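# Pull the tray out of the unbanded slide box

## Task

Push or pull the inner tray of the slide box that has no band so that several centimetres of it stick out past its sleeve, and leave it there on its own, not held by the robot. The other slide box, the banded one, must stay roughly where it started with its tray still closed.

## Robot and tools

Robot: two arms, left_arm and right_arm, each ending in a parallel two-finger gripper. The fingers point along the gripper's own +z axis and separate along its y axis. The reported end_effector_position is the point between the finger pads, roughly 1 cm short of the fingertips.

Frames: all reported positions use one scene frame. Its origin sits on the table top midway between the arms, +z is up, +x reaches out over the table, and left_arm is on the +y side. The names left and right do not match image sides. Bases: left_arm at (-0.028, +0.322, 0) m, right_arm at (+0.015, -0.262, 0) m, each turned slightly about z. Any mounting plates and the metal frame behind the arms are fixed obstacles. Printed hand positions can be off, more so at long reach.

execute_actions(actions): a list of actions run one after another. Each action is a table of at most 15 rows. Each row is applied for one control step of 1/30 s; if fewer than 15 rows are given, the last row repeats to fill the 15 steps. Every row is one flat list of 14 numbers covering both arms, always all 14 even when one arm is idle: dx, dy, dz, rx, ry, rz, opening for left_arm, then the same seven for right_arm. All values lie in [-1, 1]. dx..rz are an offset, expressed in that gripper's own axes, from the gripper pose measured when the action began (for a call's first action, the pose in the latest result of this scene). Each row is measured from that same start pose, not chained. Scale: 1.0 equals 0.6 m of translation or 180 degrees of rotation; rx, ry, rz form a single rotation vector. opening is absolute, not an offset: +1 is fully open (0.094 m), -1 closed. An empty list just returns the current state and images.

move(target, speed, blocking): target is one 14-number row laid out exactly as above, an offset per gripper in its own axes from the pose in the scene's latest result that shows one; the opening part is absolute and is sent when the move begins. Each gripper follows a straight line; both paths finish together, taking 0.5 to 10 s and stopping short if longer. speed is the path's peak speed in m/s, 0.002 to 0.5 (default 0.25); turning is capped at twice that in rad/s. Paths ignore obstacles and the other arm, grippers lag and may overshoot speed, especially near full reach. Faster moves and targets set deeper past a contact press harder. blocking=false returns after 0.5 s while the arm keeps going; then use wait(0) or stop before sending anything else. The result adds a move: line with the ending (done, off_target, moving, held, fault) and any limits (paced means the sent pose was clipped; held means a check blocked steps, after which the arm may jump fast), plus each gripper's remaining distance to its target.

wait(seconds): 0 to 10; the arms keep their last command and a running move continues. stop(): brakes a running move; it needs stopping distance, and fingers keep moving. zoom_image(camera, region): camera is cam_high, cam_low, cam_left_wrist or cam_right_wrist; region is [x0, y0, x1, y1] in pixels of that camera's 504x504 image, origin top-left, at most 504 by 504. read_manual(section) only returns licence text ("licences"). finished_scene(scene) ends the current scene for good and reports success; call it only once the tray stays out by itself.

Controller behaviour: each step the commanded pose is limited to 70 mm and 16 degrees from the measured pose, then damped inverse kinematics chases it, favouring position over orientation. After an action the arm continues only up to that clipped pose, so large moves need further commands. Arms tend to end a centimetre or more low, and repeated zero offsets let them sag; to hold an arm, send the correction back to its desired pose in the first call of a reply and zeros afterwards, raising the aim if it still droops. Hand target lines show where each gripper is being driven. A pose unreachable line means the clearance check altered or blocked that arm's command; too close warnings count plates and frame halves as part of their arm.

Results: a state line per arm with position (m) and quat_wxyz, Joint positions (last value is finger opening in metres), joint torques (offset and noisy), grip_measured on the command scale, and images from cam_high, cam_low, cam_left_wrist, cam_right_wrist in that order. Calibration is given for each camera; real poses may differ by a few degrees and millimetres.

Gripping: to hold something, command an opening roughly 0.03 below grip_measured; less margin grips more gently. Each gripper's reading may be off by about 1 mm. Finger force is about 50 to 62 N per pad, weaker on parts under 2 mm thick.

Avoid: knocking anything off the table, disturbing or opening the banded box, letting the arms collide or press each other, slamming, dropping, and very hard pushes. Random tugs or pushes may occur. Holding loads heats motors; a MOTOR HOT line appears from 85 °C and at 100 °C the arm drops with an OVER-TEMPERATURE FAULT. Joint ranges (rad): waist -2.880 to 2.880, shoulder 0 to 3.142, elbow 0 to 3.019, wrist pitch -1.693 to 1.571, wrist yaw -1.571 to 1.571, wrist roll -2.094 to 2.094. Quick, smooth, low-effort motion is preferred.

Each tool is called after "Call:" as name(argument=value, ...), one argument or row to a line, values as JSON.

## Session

Call:
execute_actions(
  actions=[],
)

Scene clock: 0.00 s.
left_arm: end_effector_position=(+0.9268, +0.4781, +0.1218) grip_measured=+1.000 end_effector_quat_wxyz=(+0.694, -0.583, +0.284, -0.314) | right_arm: end_effector_position=(+0.4552, -0.6873, +0.3040) grip_measured=+1.000 end_effector_quat_wxyz=(+0.664, +0.241, +0.679, +0.200)
Joint positions: left_arm=[ 0.185  2.735  2.366  0.566 -0.625 -1.426  0.094] | right_arm=[-1.196  1.577  1.047  0.464 -0.948  0.58   0.094]
Joint velocities: left_arm=[-0.005 -0.005 -0.007 -0.002 -0.022 -0.007  0.   ] | right_arm=[-0.015 -0.015  0.002 -0.027 -0.022  0.037  0.   ]
Joint torques (N m, as the arm reports them, + toward a larger angle): no reading
Motor temperatures (°C, as the motors report them): left_arm=[23 24 24 21 24 23] | right_arm=[24 24 22 20 20 24]
Hand target (left_arm): +0.929, +0.478, +0.120; +0.695, -0.582, +0.281, -0.316
Hand target (right_arm): +0.458, -0.691, +0.315; +0.671, +0.233, +0.677, +0.194
camera_calibration (this result's frames):
cam_left_wrist: T_world_to_cam=[[-0.0949496, -0.11277, 0.989074, 0.0227884], [0.0635298, -0.992224, -0.10703, 0.43027], [0.993453, 0.0526732, 0.101376, -0.832141], [0, 0, 0, 1]] pos_world=[0.801521, 0.473326, 0.107871]
cam_right_wrist: T_world_to_cam=[[-0.0601195, -0.797365, -0.600495, -0.333327], [-0.579588, 0.517671, -0.629361, 0.812529], [0.812689, 0.310203, -0.493265, 0.114907], [0, 0, 0, 1]] pos_world=[0.357509, -0.72205, 0.367892]

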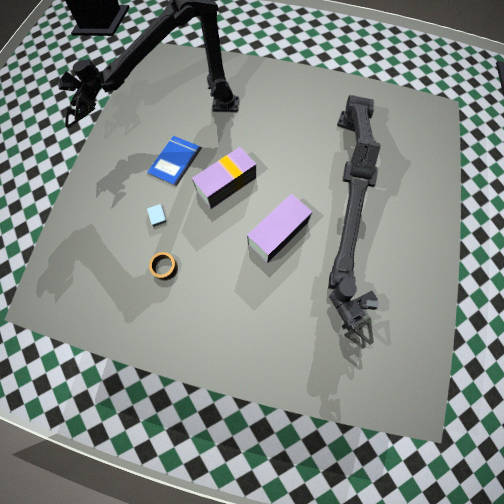

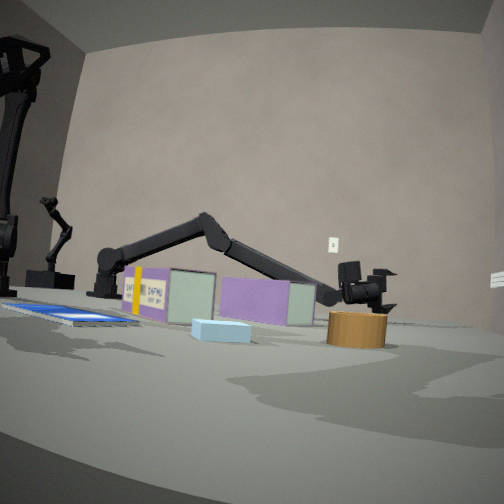

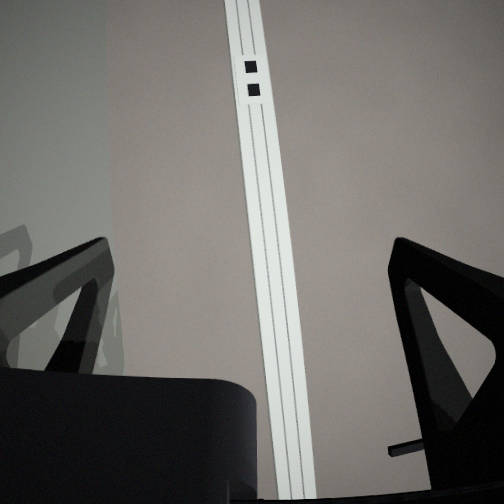

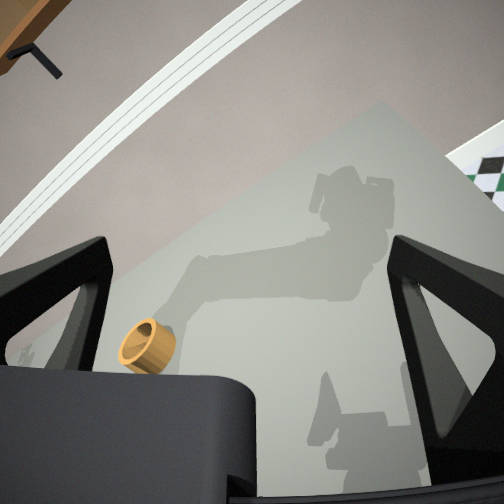

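Call:
zoom_image(
  camera="cam_high",
  region=[180, 130, 340, 280],
)

Call:
zoom_image(
  camera="cam_low",
  region=[110, 250, 330, 350],
)

Region (180, 130, 340, 280) of cam_high's 504x504 image, scaled by 3.150, with more detail than that image has; it fills the top 472 rows of this view, and the rest is white.

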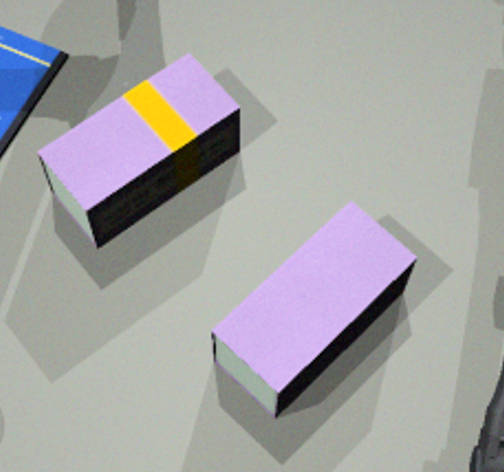

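Region (110, 250, 330, 350) of cam_low's 504x504 image, scaled by 2.291, with more detail than that image has; it fills the top 229 rows of this view, and the rest is white.

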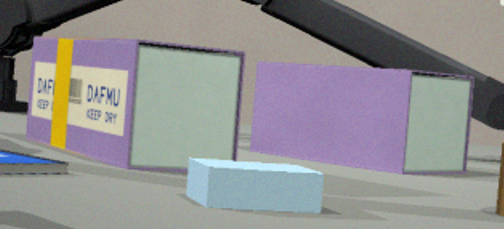

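Call:
move(
  target=[-0.3345,-0.162,-0.873,0.2497,0.3683,0.4126,-1,0.868,0.955,0.16,0.264,0.4105,-0.0313,0.3],
  speed=0.3,
)

Scene clock: 4.67 s.
left_arm: end_effector_position=(+0.3923, +0.2840, +0.1449) grip_measured=-0.989 end_effector_quat_wxyz=(+0.642, +0.215, +0.712, -0.186) | right_arm: end_effector_position=(+0.5657, +0.0737, +0.2062) grip_measured=+0.303 end_effector_quat_wxyz=(-0.002, +0.257, +0.966, -0.023)
Joint positions: left_arm=[0.325 1.43  0.329 0.951 0.768 0.114 0.001] | right_arm=[ 0.358  2.104  2.182 -1.685  0.029  1.076  0.061]
Joint velocities: left_arm=[-0.005 -0.024 -0.007 -0.002  0.007  0.022 -0.001] | right_arm=[-0.034 -0.005 -0.012 -0.022 -0.022 -0.007 -0.001]
Joint torques (N m, as the arm reports them, + toward a larger angle): left_arm=[ 1.45 -6.67  6.02  1.22 -0.14  0.21] | right_arm=[ -0.52 -20.95  12.25  -0.46   0.     0.08]
Motor temperatures (°C, as the motors report them): left_arm=[23 25 25 21 24 23] | right_arm=[24 24 23 20 20 24]
Hand target (left_arm): +0.391, +0.290, +0.140; +0.637, +0.211, +0.720, -0.181
Hand target (right_arm): +0.574, +0.075, +0.217; +0.005, +0.267, +0.964, -0.014
Off the commanded pose (left_arm): 0.008 m, 2 deg.
Off the commanded pose (right_arm): 0.024 m, 3 deg.
move: off_target (right_arm)
camera_calibration (this result's frames):
cam_left_wrist: T_world_to_cam=[[-0.533103, -0.846001, -0.00918543, 0.452086], [-0.569241, 0.366694, -0.735867, 0.22754], [0.625912, -0.387064, -0.677064, 0.0885445], [0, 0, 0, 1]] pos_world=[0.315112, 0.3333, 0.231542]
cam_right_wrist: T_world_to_cam=[[-0.505801, -0.861551, 0.043537, 0.345437], [-0.6948, 0.436778, 0.571382, 0.244666], [-0.511291, 0.258756, -0.819529, 0.560888], [0, 0, 0, 1]] pos_world=[0.631493, 0.0456137, 0.304827]

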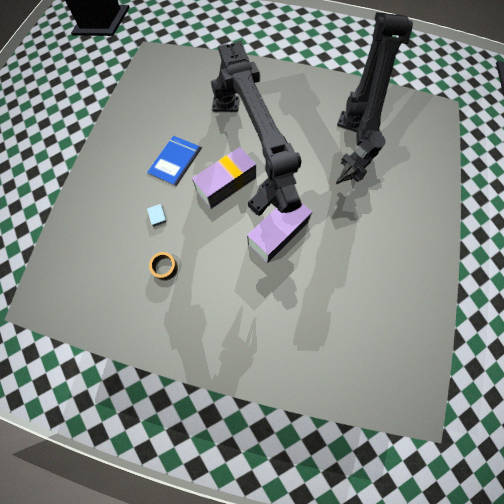

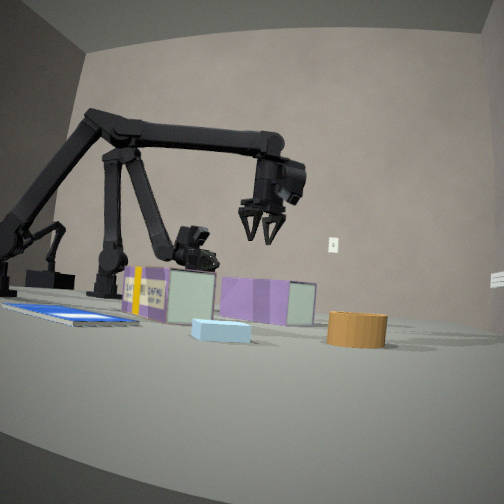

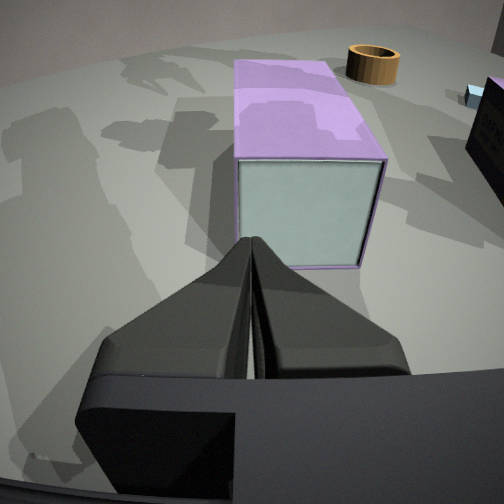

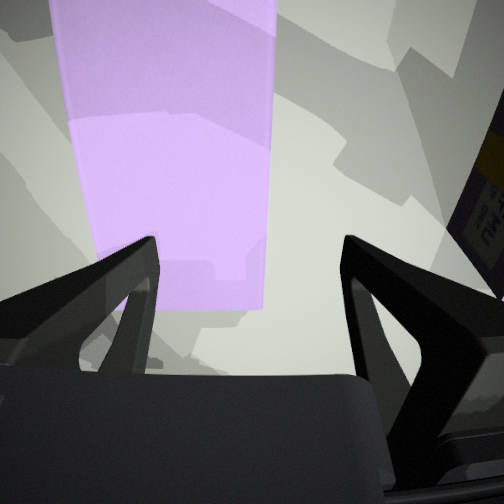

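Call:
move(
  target=[0.141,-0.064,0.163,-0.008,-0.017,0,-1,-0.033,0.075,0.115,0,0,0,0.3],
  speed=0.15,
)

Scene clock: 6.47 s.
left_arm: end_effector_position=(+0.4399, +0.2067, +0.0433) grip_measured=-0.989 end_effector_quat_wxyz=(+0.653, +0.202, +0.708, -0.179) | right_arm: end_effector_position=(+0.5927, +0.0904, +0.1324) grip_measured=+0.303 end_effector_quat_wxyz=(-0.015, +0.257, +0.966, -0.038)
Joint positions: left_arm=[0.046 1.999 0.449 1.456 0.465 0.053 0.001] | right_arm=[ 0.358  2.252  2.241 -1.635  0.029  1.077  0.061]
Joint velocities: left_arm=[-0.005 -0.015 -0.012 -0.012  0.007 -0.007  0.001] | right_arm=[ 0.005 -0.015 -0.007 -0.012 -0.022 -0.095 -0.001]
Joint torques (N m, as the arm reports them, + toward a larger angle): left_arm=[-0.45 -9.63  3.3   3.19 -0.24 -0.02] | right_arm=[  0.26 -22.03  12.21   0.41   0.08  -0.02]
Motor temperatures (°C, as the motors report them): left_arm=[23 25 25 21 24 23] | right_arm=[24 24 24 20 20 24]
Hand target (left_arm): +0.445, +0.203, +0.049; +0.663, +0.201, +0.698, -0.183
Hand target (right_arm): +0.604, +0.101, +0.137; -0.002, +0.257, +0.966, -0.023
Off the commanded pose (left_arm): 0.009 m, 2 deg.
Off the commanded pose (right_arm): 0.015 m, 2 deg.
move: off_target (right_arm)
camera_calibration (this result's frames):
cam_left_wrist: T_world_to_cam=[[-0.507883, -0.861376, -0.00925151, 0.403276], [-0.565109, 0.341266, -0.751125, 0.212313], [0.650159, -0.376256, -0.660095, -0.0536059], [0, 0, 0, 1]] pos_world=[0.359649, 0.254747, 0.12782]
cam_right_wrist: T_world_to_cam=[[-0.504072, -0.860079, 0.0785858, 0.370933], [-0.675157, 0.449161, 0.585164, 0.283682], [-0.538585, 0.241907, -0.807098, 0.525878], [0, 0, 0, 1]] pos_world=[0.661737, 0.0643995, 0.229285]

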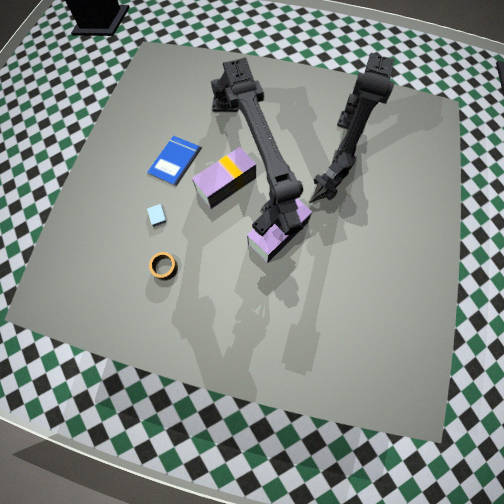

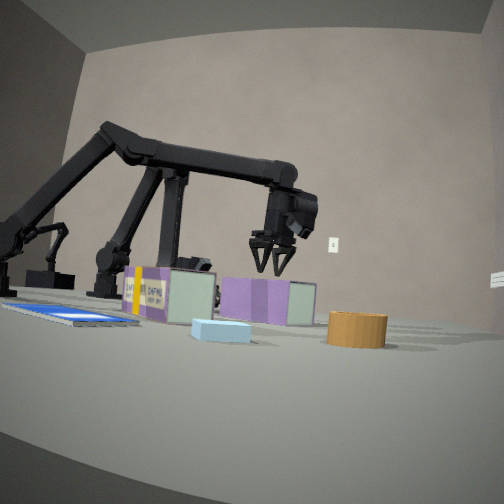

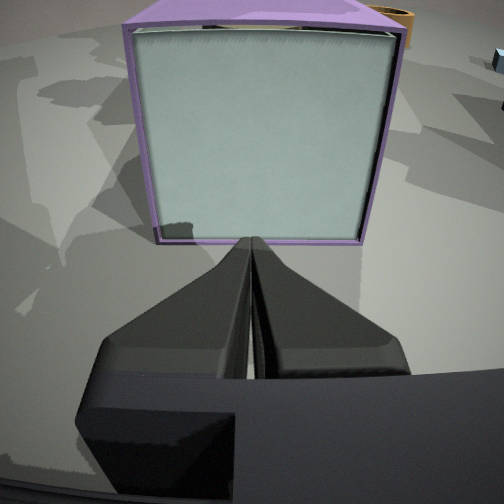

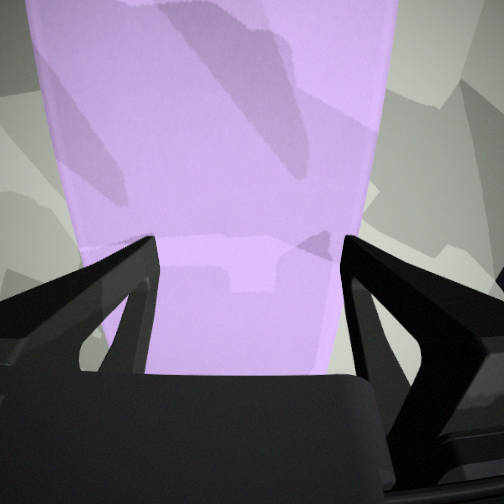

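Call:
move(
  target=[-0.018,-0.01,0.055,0,-0.01,0,-1,0,0.04,0,-0.026,-0.003,0,0.2],
  speed=0.08,
)

Scene clock: 7.40 s.
left_arm: end_effector_position=(+0.4615, +0.1902, +0.0552) grip_measured=-0.989 end_effector_quat_wxyz=(+0.670, +0.202, +0.693, -0.174) | right_arm: end_effector_position=(+0.6016, +0.1029, +0.1316) grip_measured=+0.203 end_effector_quat_wxyz=(-0.005, +0.256, +0.967, -0.008)
Joint positions: left_arm=[-0.     1.999  0.506  1.447  0.41   0.048  0.001] | right_arm=[ 0.36   2.252  2.241 -1.578  0.003  1.077  0.057]
Joint velocities: left_arm=[-0.015 -0.015  0.007  0.002  0.037  0.007 -0.   ] | right_arm=[-0.015  0.015 -0.007 -0.022 -0.037  0.11  -0.001]
Joint torques (N m, as the arm reports them, + toward a larger angle): left_arm=[ -0.45 -10.6    4.03   1.29  -0.23  -0.01] | right_arm=[  0.51 -23.24   9.39   0.68  -0.05   0.02]
Motor temperatures (°C, as the motors report them): left_arm=[23 26 25 21 24 23] | right_arm=[24 25 24 20 20 24]
Hand target (left_arm): +0.466, +0.184, +0.051; +0.664, +0.199, +0.698, -0.182
Hand target (right_arm): +0.605, +0.111, +0.131; +0.000, +0.257, +0.966, +0.001
Off the commanded pose (left_arm): 0.008 m, 1 deg.
Off the commanded pose (right_arm): 0.009 m, 1 deg.
move: done
camera_calibration (this result's frames):
cam_left_wrist: T_world_to_cam=[[-0.499934, -0.865613, -0.0279312, 0.398259], [-0.532385, 0.332596, -0.778425, 0.227215], [0.683105, -0.374291, -0.627116, -0.0833595], [0, 0, 0, 1]] pos_world=[0.377012, 0.237966, 0.135718]
cam_right_wrist: T_world_to_cam=[[-0.505142, -0.862898, 0.0154454, 0.395425], [-0.695905, 0.417838, 0.584061, 0.300414], [-0.510439, 0.284286, -0.811563, 0.506368], [0, 0, 0, 1]] pos_world=[0.667276, 0.0717332, 0.229382]

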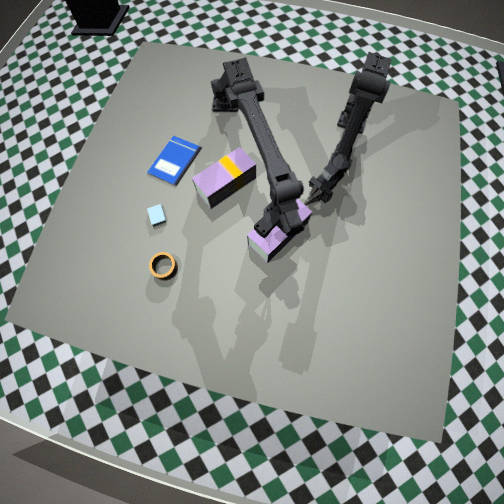

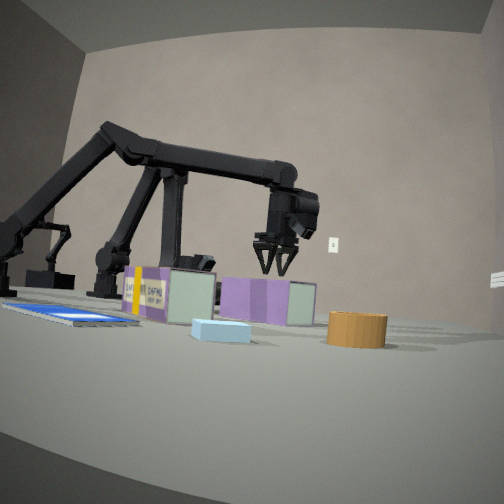

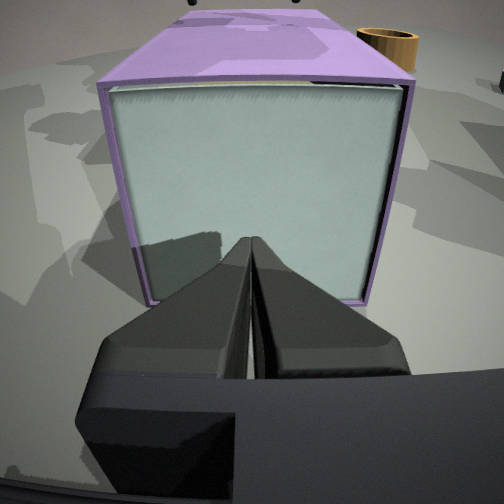

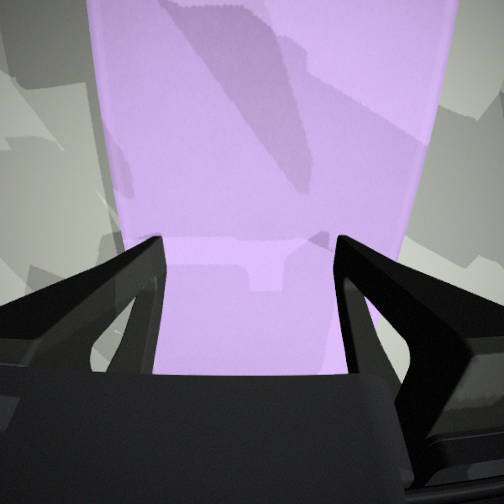

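Call:
move(
  target=[0.012,-0.008,0.025,0.015,0,0,-1,0,-0.004,0.12,0,0,0,0.2],
  speed=0.05,
)

Scene clock: 9.17 s.
left_arm: end_effector_position=(+0.4670, +0.1837, +0.0550) grip_measured=-0.989 end_effector_quat_wxyz=(+0.671, +0.214, +0.685, -0.186) | right_arm: end_effector_position=(+0.6001, +0.1021, +0.1171) grip_measured=+0.203 end_effector_quat_wxyz=(+0.016, +0.256, +0.966, +0.014)
Joint positions: left_arm=[-0.     2.013  0.532  1.447  0.447  0.047  0.001] | right_arm=[ 0.36   2.194  2.102 -1.435  0.004  1.077  0.056]
Joint velocities: left_arm=[-0.005  0.005  0.007 -0.007  0.066  0.037 -0.   ] | right_arm=[-0.015 -0.015 -0.007  0.007 -0.007 -0.022  0.001]
Joint torques (N m, as the arm reports them, + toward a larger angle): left_arm=[-0.68 -9.63  4.39  1.65 -0.05  0.11] | right_arm=[ -0.2  -17.89   5.72   1.63   0.06  -0.07]
Motor temperatures (°C, as the motors report them): left_arm=[23 26 25 21 24 23] | right_arm=[24 25 24 20 20 24]
Hand target (left_arm): +0.471, +0.179, +0.047; +0.665, +0.217, +0.689, -0.190
Hand target (right_arm): +0.597, +0.100, +0.061; -0.005, +0.256, +0.967, -0.008
Off the commanded pose (left_arm): 0.010 m, 1 deg.
Off the commanded pose (right_arm): 0.057 m, 3 deg.
move: off_target (right_arm)
camera_calibration (this result's frames):
cam_left_wrist: T_world_to_cam=[[-0.530947, -0.846849, -0.0306764, 0.40659], [-0.511635, 0.349216, -0.785034, 0.219751], [0.675518, -0.401117, -0.618693, -0.0816564], [0, 0, 0, 1]] pos_world=[0.383471, 0.234826, 0.134465]
cam_right_wrist: T_world_to_cam=[[-0.50422, -0.86272, -0.0384189, 0.400005], [-0.725801, 0.399251, 0.560189, 0.330759], [-0.467948, 0.310343, -0.827473, 0.467738], [0, 0, 0, 1]] pos_world=[0.660632, 0.0678771, 0.217121]

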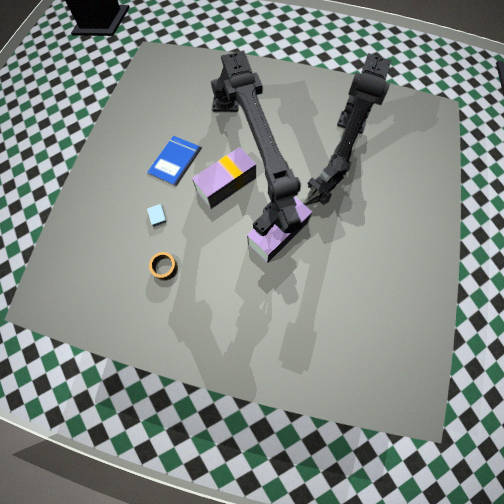

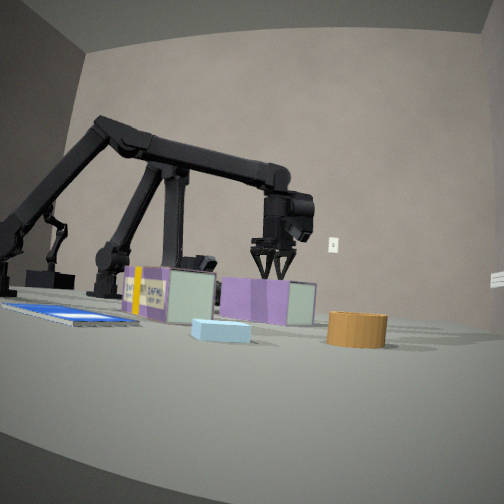

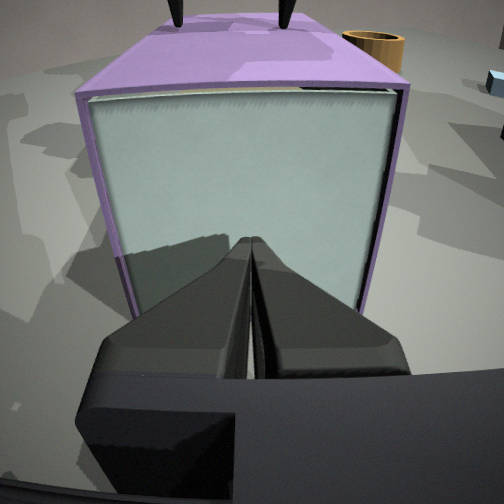

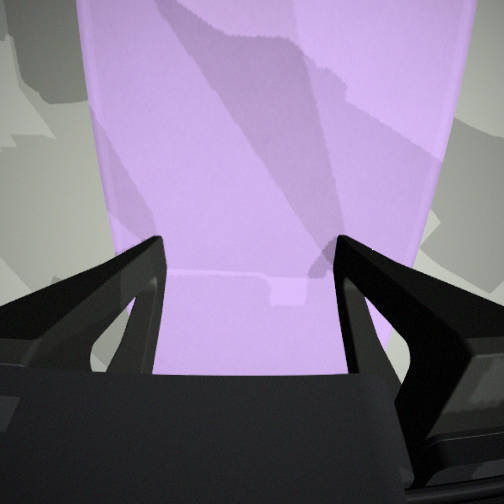

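Call:
execute_actions(
  actions=[
    [[0.012,0.002,0.012,0,0,0,-1,0.004,-0.006,0.086,0.017,0.009,0,0.2],[0.012,0.002,0.017,0,0,0,-1,0.004,-0.006,0.086,0.017,0.009,0,0.2],[0.012,0.002,0.022,0,0,0,-1,0.004,-0.006,0.086,0.017,0.009,0,0.2],[0.012,0.002,0.027,0,0,0,-1,0.004,-0.006,0.086,0.017,0.009,0,0.2],[0.012,0.002,0.032,0,0,0,-1,0.004,-0.006,0.086,0.017,0.009,0,0.2],[0.012,0.002,0.037,0,0,0,-1,0.004,-0.006,0.086,0.017,0.009,0,0.2],[0.012,0.002,0.042,0,0,0,-1,0.004,-0.006,0.086,0.017,0.009,0,0.2],[0.012,0.002,0.047,0,0,0,-1,0.004,-0.006,0.086,0.017,0.009,0,0.2],[0.012,0.002,0.052,0,0,0,-1,0.004,-0.006,0.086,0.017,0.009,0,0.2],[0.012,0.002,0.057,0,0,0,-1,0.004,-0.006,0.086,0.017,0.009,0,0.2],[0.012,0.002,0.062,0,0,0,-1,0.004,-0.006,0.086,0.017,0.009,0,0.2],[0.012,0.002,0.067,0,0,0,-1,0.004,-0.006,0.086,0.017,0.009,0,0.2],[0.012,0.002,0.072,0,0,0,-1,0.004,-0.006,0.086,0.017,0.009,0,0.2],[0.012,0.002,0.077,0,0,0,-1,0.004,-0.006,0.086,0.017,0.009,0,0.2],[0.012,0.002,0.082,0,0,0,-1,0.004,-0.006,0.086,0.017,0.009,0,0.2]],
  ],
)

Call:
wait(
  seconds=0.3,
)

Scene clock: 10.00 s.
left_arm: end_effector_position=(+0.4933, +0.1768, +0.0567) grip_measured=-0.989 end_effector_quat_wxyz=(+0.680, +0.207, +0.682, -0.176) | right_arm: end_effector_position=(+0.6027, +0.1007, +0.1175) grip_measured=+0.203 end_effector_quat_wxyz=(+0.020, +0.257, +0.966, +0.015)
Joint positions: left_arm=[-0.02   2.034  0.601  1.417  0.402  0.047  0.001] | right_arm=[ 0.358  2.194  2.102 -1.429  0.01   1.077  0.056]
Joint velocities: left_arm=[-0.044 -0.005  0.105 -0.129 -0.081  0.051  0.   ] | right_arm=[-0.015  0.005  0.002  0.027  0.007 -0.081 -0.   ]
Joint torques (N m, as the arm reports them, + toward a larger angle): left_arm=[-2.07 -9.7   7.21  0.91 -0.21  0.09] | right_arm=[  0.39 -18.01   6.41   0.87  -0.14  -0.06]
Motor temperatures (°C, as the motors report them): left_arm=[23 26 25 21 24 23] | right_arm=[24 25 24 20 20 24]
Hand target (left_arm): +0.507, +0.159, +0.047; +0.671, +0.214, +0.685, -0.186
Hand target (right_arm): +0.596, +0.101, +0.067; -0.005, +0.256, +0.967, -0.008
Off the commanded pose (left_arm): 0.026 m, 2 deg.
Off the commanded pose (right_arm): 0.052 m, 4 deg.
camera_calibration (this result's frames):
cam_left_wrist: T_world_to_cam=[[-0.508818, -0.859982, -0.0391827, 0.406601], [-0.505498, 0.335306, -0.795011, 0.236929], [0.696833, -0.384709, -0.605328, -0.115308], [0, 0, 0, 1]] pos_world=[0.407003, 0.225866, 0.134494]
cam_right_wrist: T_world_to_cam=[[-0.506087, -0.861492, -0.0413247, 0.401464], [-0.72963, 0.402091, 0.553138, 0.335931], [-0.459908, 0.310088, -0.832064, 0.465421], [0, 0, 0, 1]] pos_world=[0.662332, 0.0664612, 0.218034]

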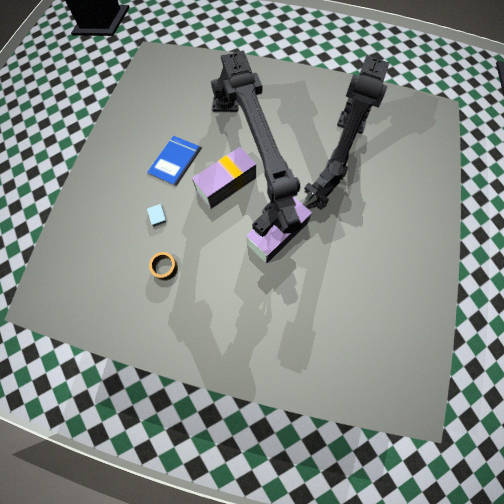

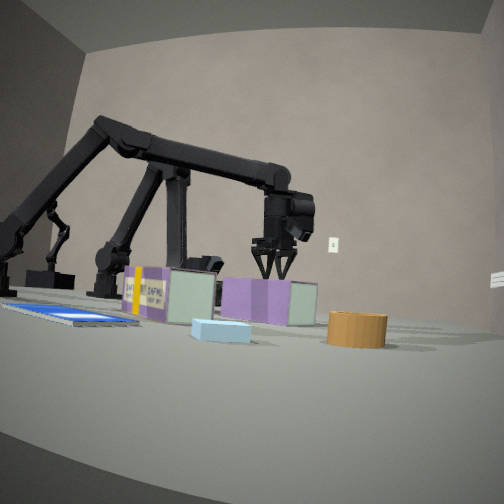

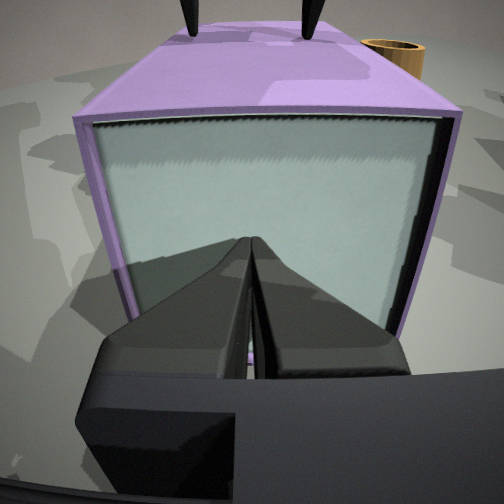

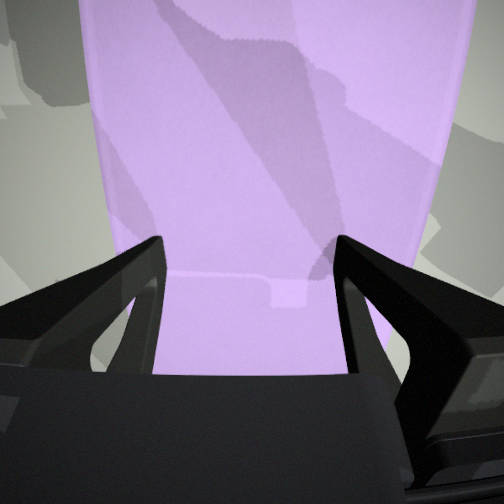

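Scene clock: 10.30 s.
left_arm: end_effector_position=(+0.4977, +0.1740, +0.0567) grip_measured=-0.989 end_effector_quat_wxyz=(+0.679, +0.207, +0.682, -0.176) | right_arm: end_effector_position=(+0.6036, +0.1003, +0.1175) grip_measured=+0.203 end_effector_quat_wxyz=(+0.021, +0.258, +0.966, +0.015)
Joint positions: left_arm=[-0.025  2.036  0.615  1.405  0.398  0.047  0.001] | right_arm=[ 0.357  2.194  2.102 -1.427  0.01   1.077  0.056]
Joint velocities: left_arm=[-0.005 -0.015  0.002  0.002  0.022 -0.037 -0.   ] | right_arm=[-0.005 -0.005  0.002 -0.007 -0.022 -0.037 -0.   ]
Joint torques (N m, as the arm reports them, + toward a larger angle): left_arm=[ -2.02 -10.29   6.76   0.94  -0.22   0.09] | right_arm=[  0.4  -18.14   6.42   0.9   -0.14  -0.05]
Motor temperatures (°C, as the motors report them): left_arm=[23 26 25 21 24 23] | right_arm=[24 25 24 20 20 24]
Hand target (left_arm): +0.507, +0.159, +0.047; +0.671, +0.214, +0.685, -0.186
Hand target (right_arm): +0.596, +0.101, +0.067; -0.005, +0.256, +0.967, -0.008
Off the commanded pose (left_arm): 0.022 m, 2 deg.
Off the commanded pose (right_arm): 0.052 m, 4 deg.
wait: 0.30 s; at rest by 0.27 s
camera_calibration (this result's frames):
cam_left_wrist: T_world_to_cam=[[-0.510159, -0.859198, -0.0389467, 0.406955], [-0.505578, 0.336211, -0.794577, 0.239981], [0.695793, -0.38567, -0.605913, -0.118763], [0, 0, 0, 1]] pos_world=[0.411575, 0.223167, 0.134572]
cam_right_wrist: T_world_to_cam=[[-0.507004, -0.86087, -0.043012, 0.402199], [-0.730066, 0.40237, 0.552361, 0.337009], [-0.458204, 0.311451, -0.832495, 0.464832], [0, 0, 0, 1]] pos_world=[0.662943, 0.0658663, 0.218119]

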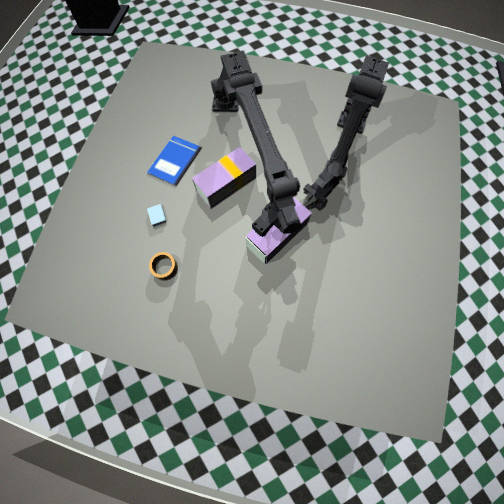

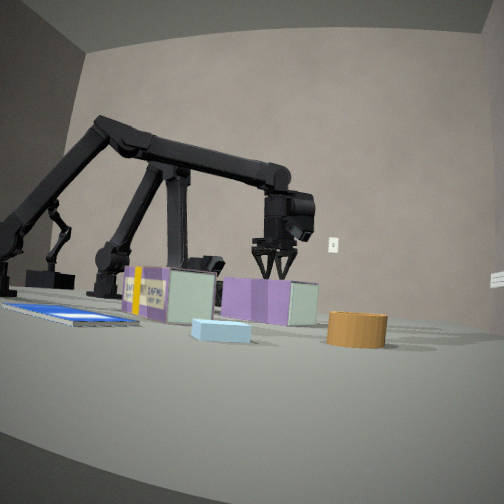

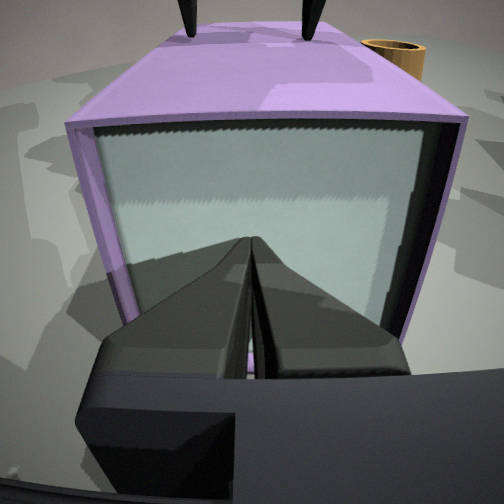

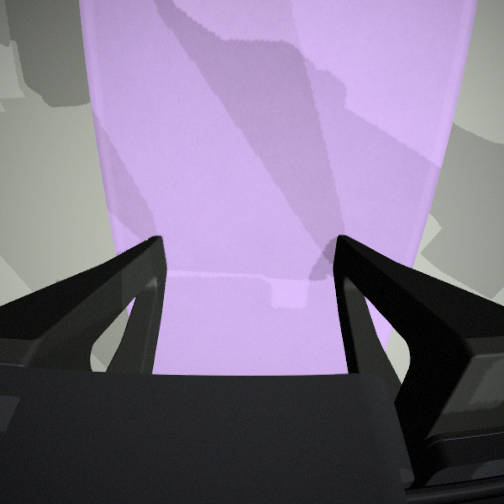

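Call:
execute_actions(
  actions=[
    [[0.018,-0.02,0.03,0.012,0,0,-1,0.013,-0.008,0.085,0.018,0.012,0,0.2],[0.018,-0.022,0.034,0.012,0,0,-1,0.013,-0.008,0.085,0.018,0.012,0,0.2],[0.018,-0.024,0.038,0.012,0,0,-1,0.013,-0.008,0.085,0.018,0.012,0,0.2],[0.018,-0.026,0.042,0.012,0,0,-1,0.013,-0.008,0.085,0.018,0.012,0,0.2],[0.018,-0.028,0.046,0.012,0,0,-1,0.013,-0.008,0.085,0.018,0.012,0,0.2],[0.018,-0.03,0.05,0.012,0,0,-1,0.013,-0.008,0.085,0.018,0.012,0,0.2],[0.018,-0.03,0.054,0.012,0,0,-1,0.013,-0.008,0.085,0.018,0.012,0,0.2],[0.018,-0.03,0.058,0.012,0,0,-1,0.013,-0.008,0.085,0.018,0.012,0,0.2],[0.018,-0.03,0.062,0.012,0,0,-1,0.013,-0.008,0.085,0.018,0.012,0,0.2],[0.018,-0.03,0.066,0.012,0,0,-1,0.013,-0.008,0.085,0.018,0.012,0,0.2],[0.018,-0.03,0.07,0.012,0,0,-1,0.013,-0.008,0.085,0.018,0.012,0,0.2],[0.018,-0.03,0.074,0.012,0,0,-1,0.013,-0.008,0.085,0.018,0.012,0,0.2],[0.018,-0.03,0.078,0.012,0,0,-1,0.013,-0.008,0.085,0.018,0.012,0,0.2],[0.018,-0.03,0.082,0.012,0,0,-1,0.013,-0.008,0.085,0.018,0.012,0,0.2],[0.018,-0.03,0.086,0.012,0,0,-1,0.013,-0.008,0.085,0.018,0.012,0,0.2]],
  ],
)

Call:
wait(
  seconds=0.3,
)

Scene clock: 11.13 s.
left_arm: end_effector_position=(+0.5196, +0.1589, +0.0566) grip_measured=-0.989 end_effector_quat_wxyz=(+0.686, +0.206, +0.676, -0.174) | right_arm: end_effector_position=(+0.6048, +0.0992, +0.1175) grip_measured=+0.203 end_effector_quat_wxyz=(+0.022, +0.259, +0.966, +0.015)
Joint positions: left_arm=[-0.055  2.066  0.683  1.384  0.363  0.047  0.001] | right_arm=[ 0.355  2.194  2.102 -1.425  0.011  1.077  0.056]
Joint velocities: left_arm=[-0.073  0.034  0.178 -0.149 -0.081  0.051 -0.001] | right_arm=[-0.005  0.005 -0.012 -0.002  0.037  0.037  0.001]
Joint torques (N m, as the arm reports them, + toward a larger angle): left_arm=[ -2.61 -10.83   7.34   0.85   0.     0.08] | right_arm=[  0.57 -18.46   5.95   0.94  -0.2   -0.02]
Motor temperatures (°C, as the motors report them): left_arm=[23 26 25 21 24 23] | right_arm=[24 25 24 20 20 24]
Hand target (left_arm): +0.529, +0.133, +0.045; +0.675, +0.220, +0.678, -0.189
Hand target (right_arm): +0.595, +0.100, +0.068; -0.004, +0.258, +0.966, -0.007
Off the commanded pose (left_arm): 0.032 m, 3 deg.
Off the commanded pose (right_arm): 0.052 m, 4 deg.
camera_calibration (this result's frames):
cam_left_wrist: T_world_to_cam=[[-0.505107, -0.861836, -0.0458878, 0.40332], [-0.49246, 0.33147, -0.804743, 0.250496], [0.708766, -0.383884, -0.591848, -0.147698], [0, 0, 0, 1]] pos_world=[0.431763, 0.207865, 0.132678]
cam_right_wrist: T_world_to_cam=[[-0.508608, -0.859873, -0.0439915, 0.402861], [-0.730601, 0.403982, 0.550473, 0.338718], [-0.455565, 0.312115, -0.833693, 0.464238], [0, 0, 0, 1]] pos_world=[0.663857, 0.0646781, 0.2183]

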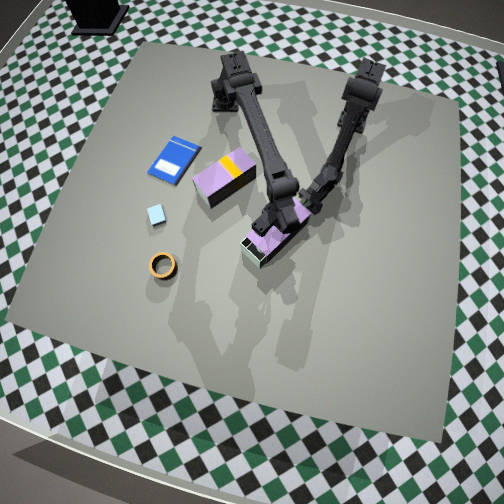

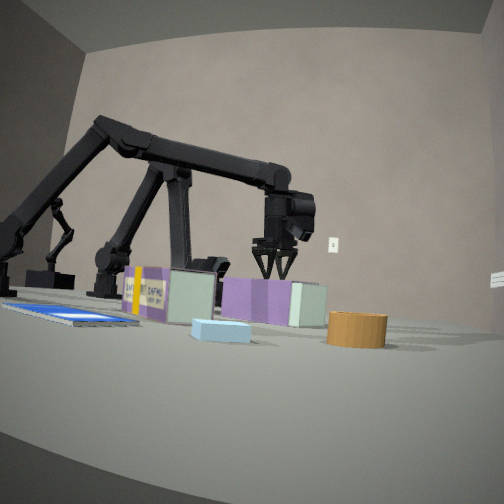

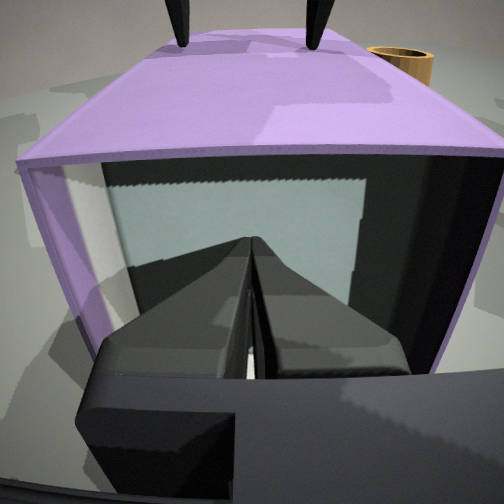

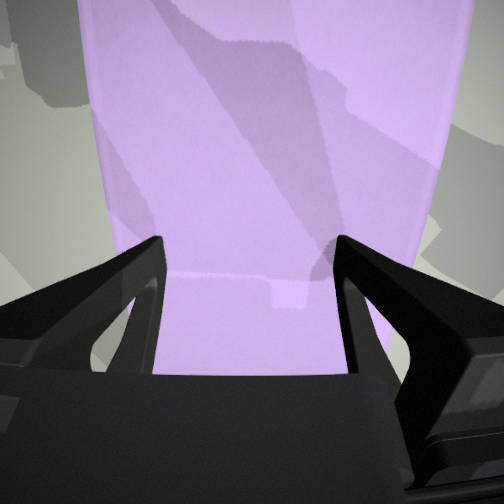

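Scene clock: 11.43 s.
left_arm: end_effector_position=(+0.5243, +0.1560, +0.0565) grip_measured=-0.989 end_effector_quat_wxyz=(+0.686, +0.207, +0.675, -0.174) | right_arm: end_effector_position=(+0.6048, +0.0992, +0.1175) grip_measured=+0.203 end_effector_quat_wxyz=(+0.022, +0.259, +0.966, +0.015)
Joint positions: left_arm=[-0.06   2.07   0.698  1.374  0.36   0.047  0.001] | right_arm=[ 0.355  2.194  2.102 -1.425  0.011  1.077  0.056]
Joint velocities: left_arm=[-0.005  0.005  0.007  0.022 -0.022 -0.095  0.001] | right_arm=[-0.005 -0.034  0.027  0.002 -0.037 -0.037 -0.   ]
Joint torques (N m, as the arm reports them, + toward a larger angle): left_arm=[ -3.01 -10.93   7.13   0.91   0.02   0.1 ] | right_arm=[  0.52 -18.39   5.97   0.94  -0.2   -0.02]
Motor temperatures (°C, as the motors report them): left_arm=[23 26 25 21 24 23] | right_arm=[24 25 24 20 20 24]
Hand target (left_arm): +0.529, +0.133, +0.045; +0.675, +0.220, +0.678, -0.189
Hand target (right_arm): +0.595, +0.100, +0.068; -0.004, +0.258, +0.966, -0.007
Off the commanded pose (left_arm): 0.028 m, 3 deg.
Off the commanded pose (right_arm): 0.052 m, 4 deg.
wait: 0.30 s; at rest by 0.27 s
camera_calibration (this result's frames):
cam_left_wrist: T_world_to_cam=[[-0.506387, -0.861071, -0.0461412, 0.403793], [-0.491351, 0.332104, -0.805159, 0.253084], [0.708623, -0.385051, -0.591261, -0.151952], [0, 0, 0, 1]] pos_world=[0.436506, 0.205135, 0.132562]
cam_right_wrist: T_world_to_cam=[[-0.508608, -0.859873, -0.0439915, 0.402861], [-0.730601, 0.403982, 0.550473, 0.338718], [-0.455565, 0.312115, -0.833693, 0.464238], [0, 0, 0, 1]] pos_world=[0.663857, 0.0646781, 0.2183]

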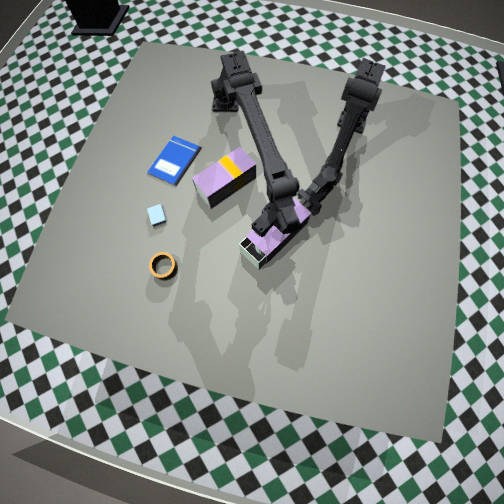

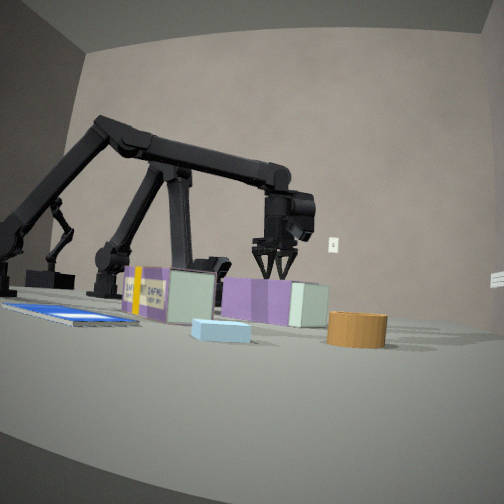

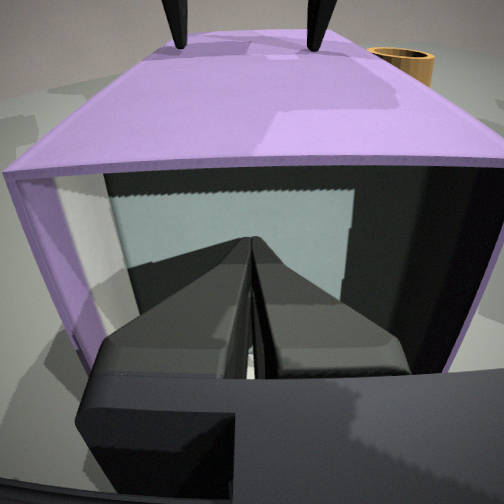

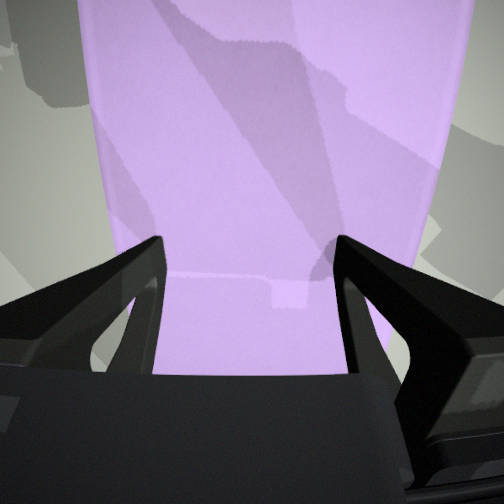

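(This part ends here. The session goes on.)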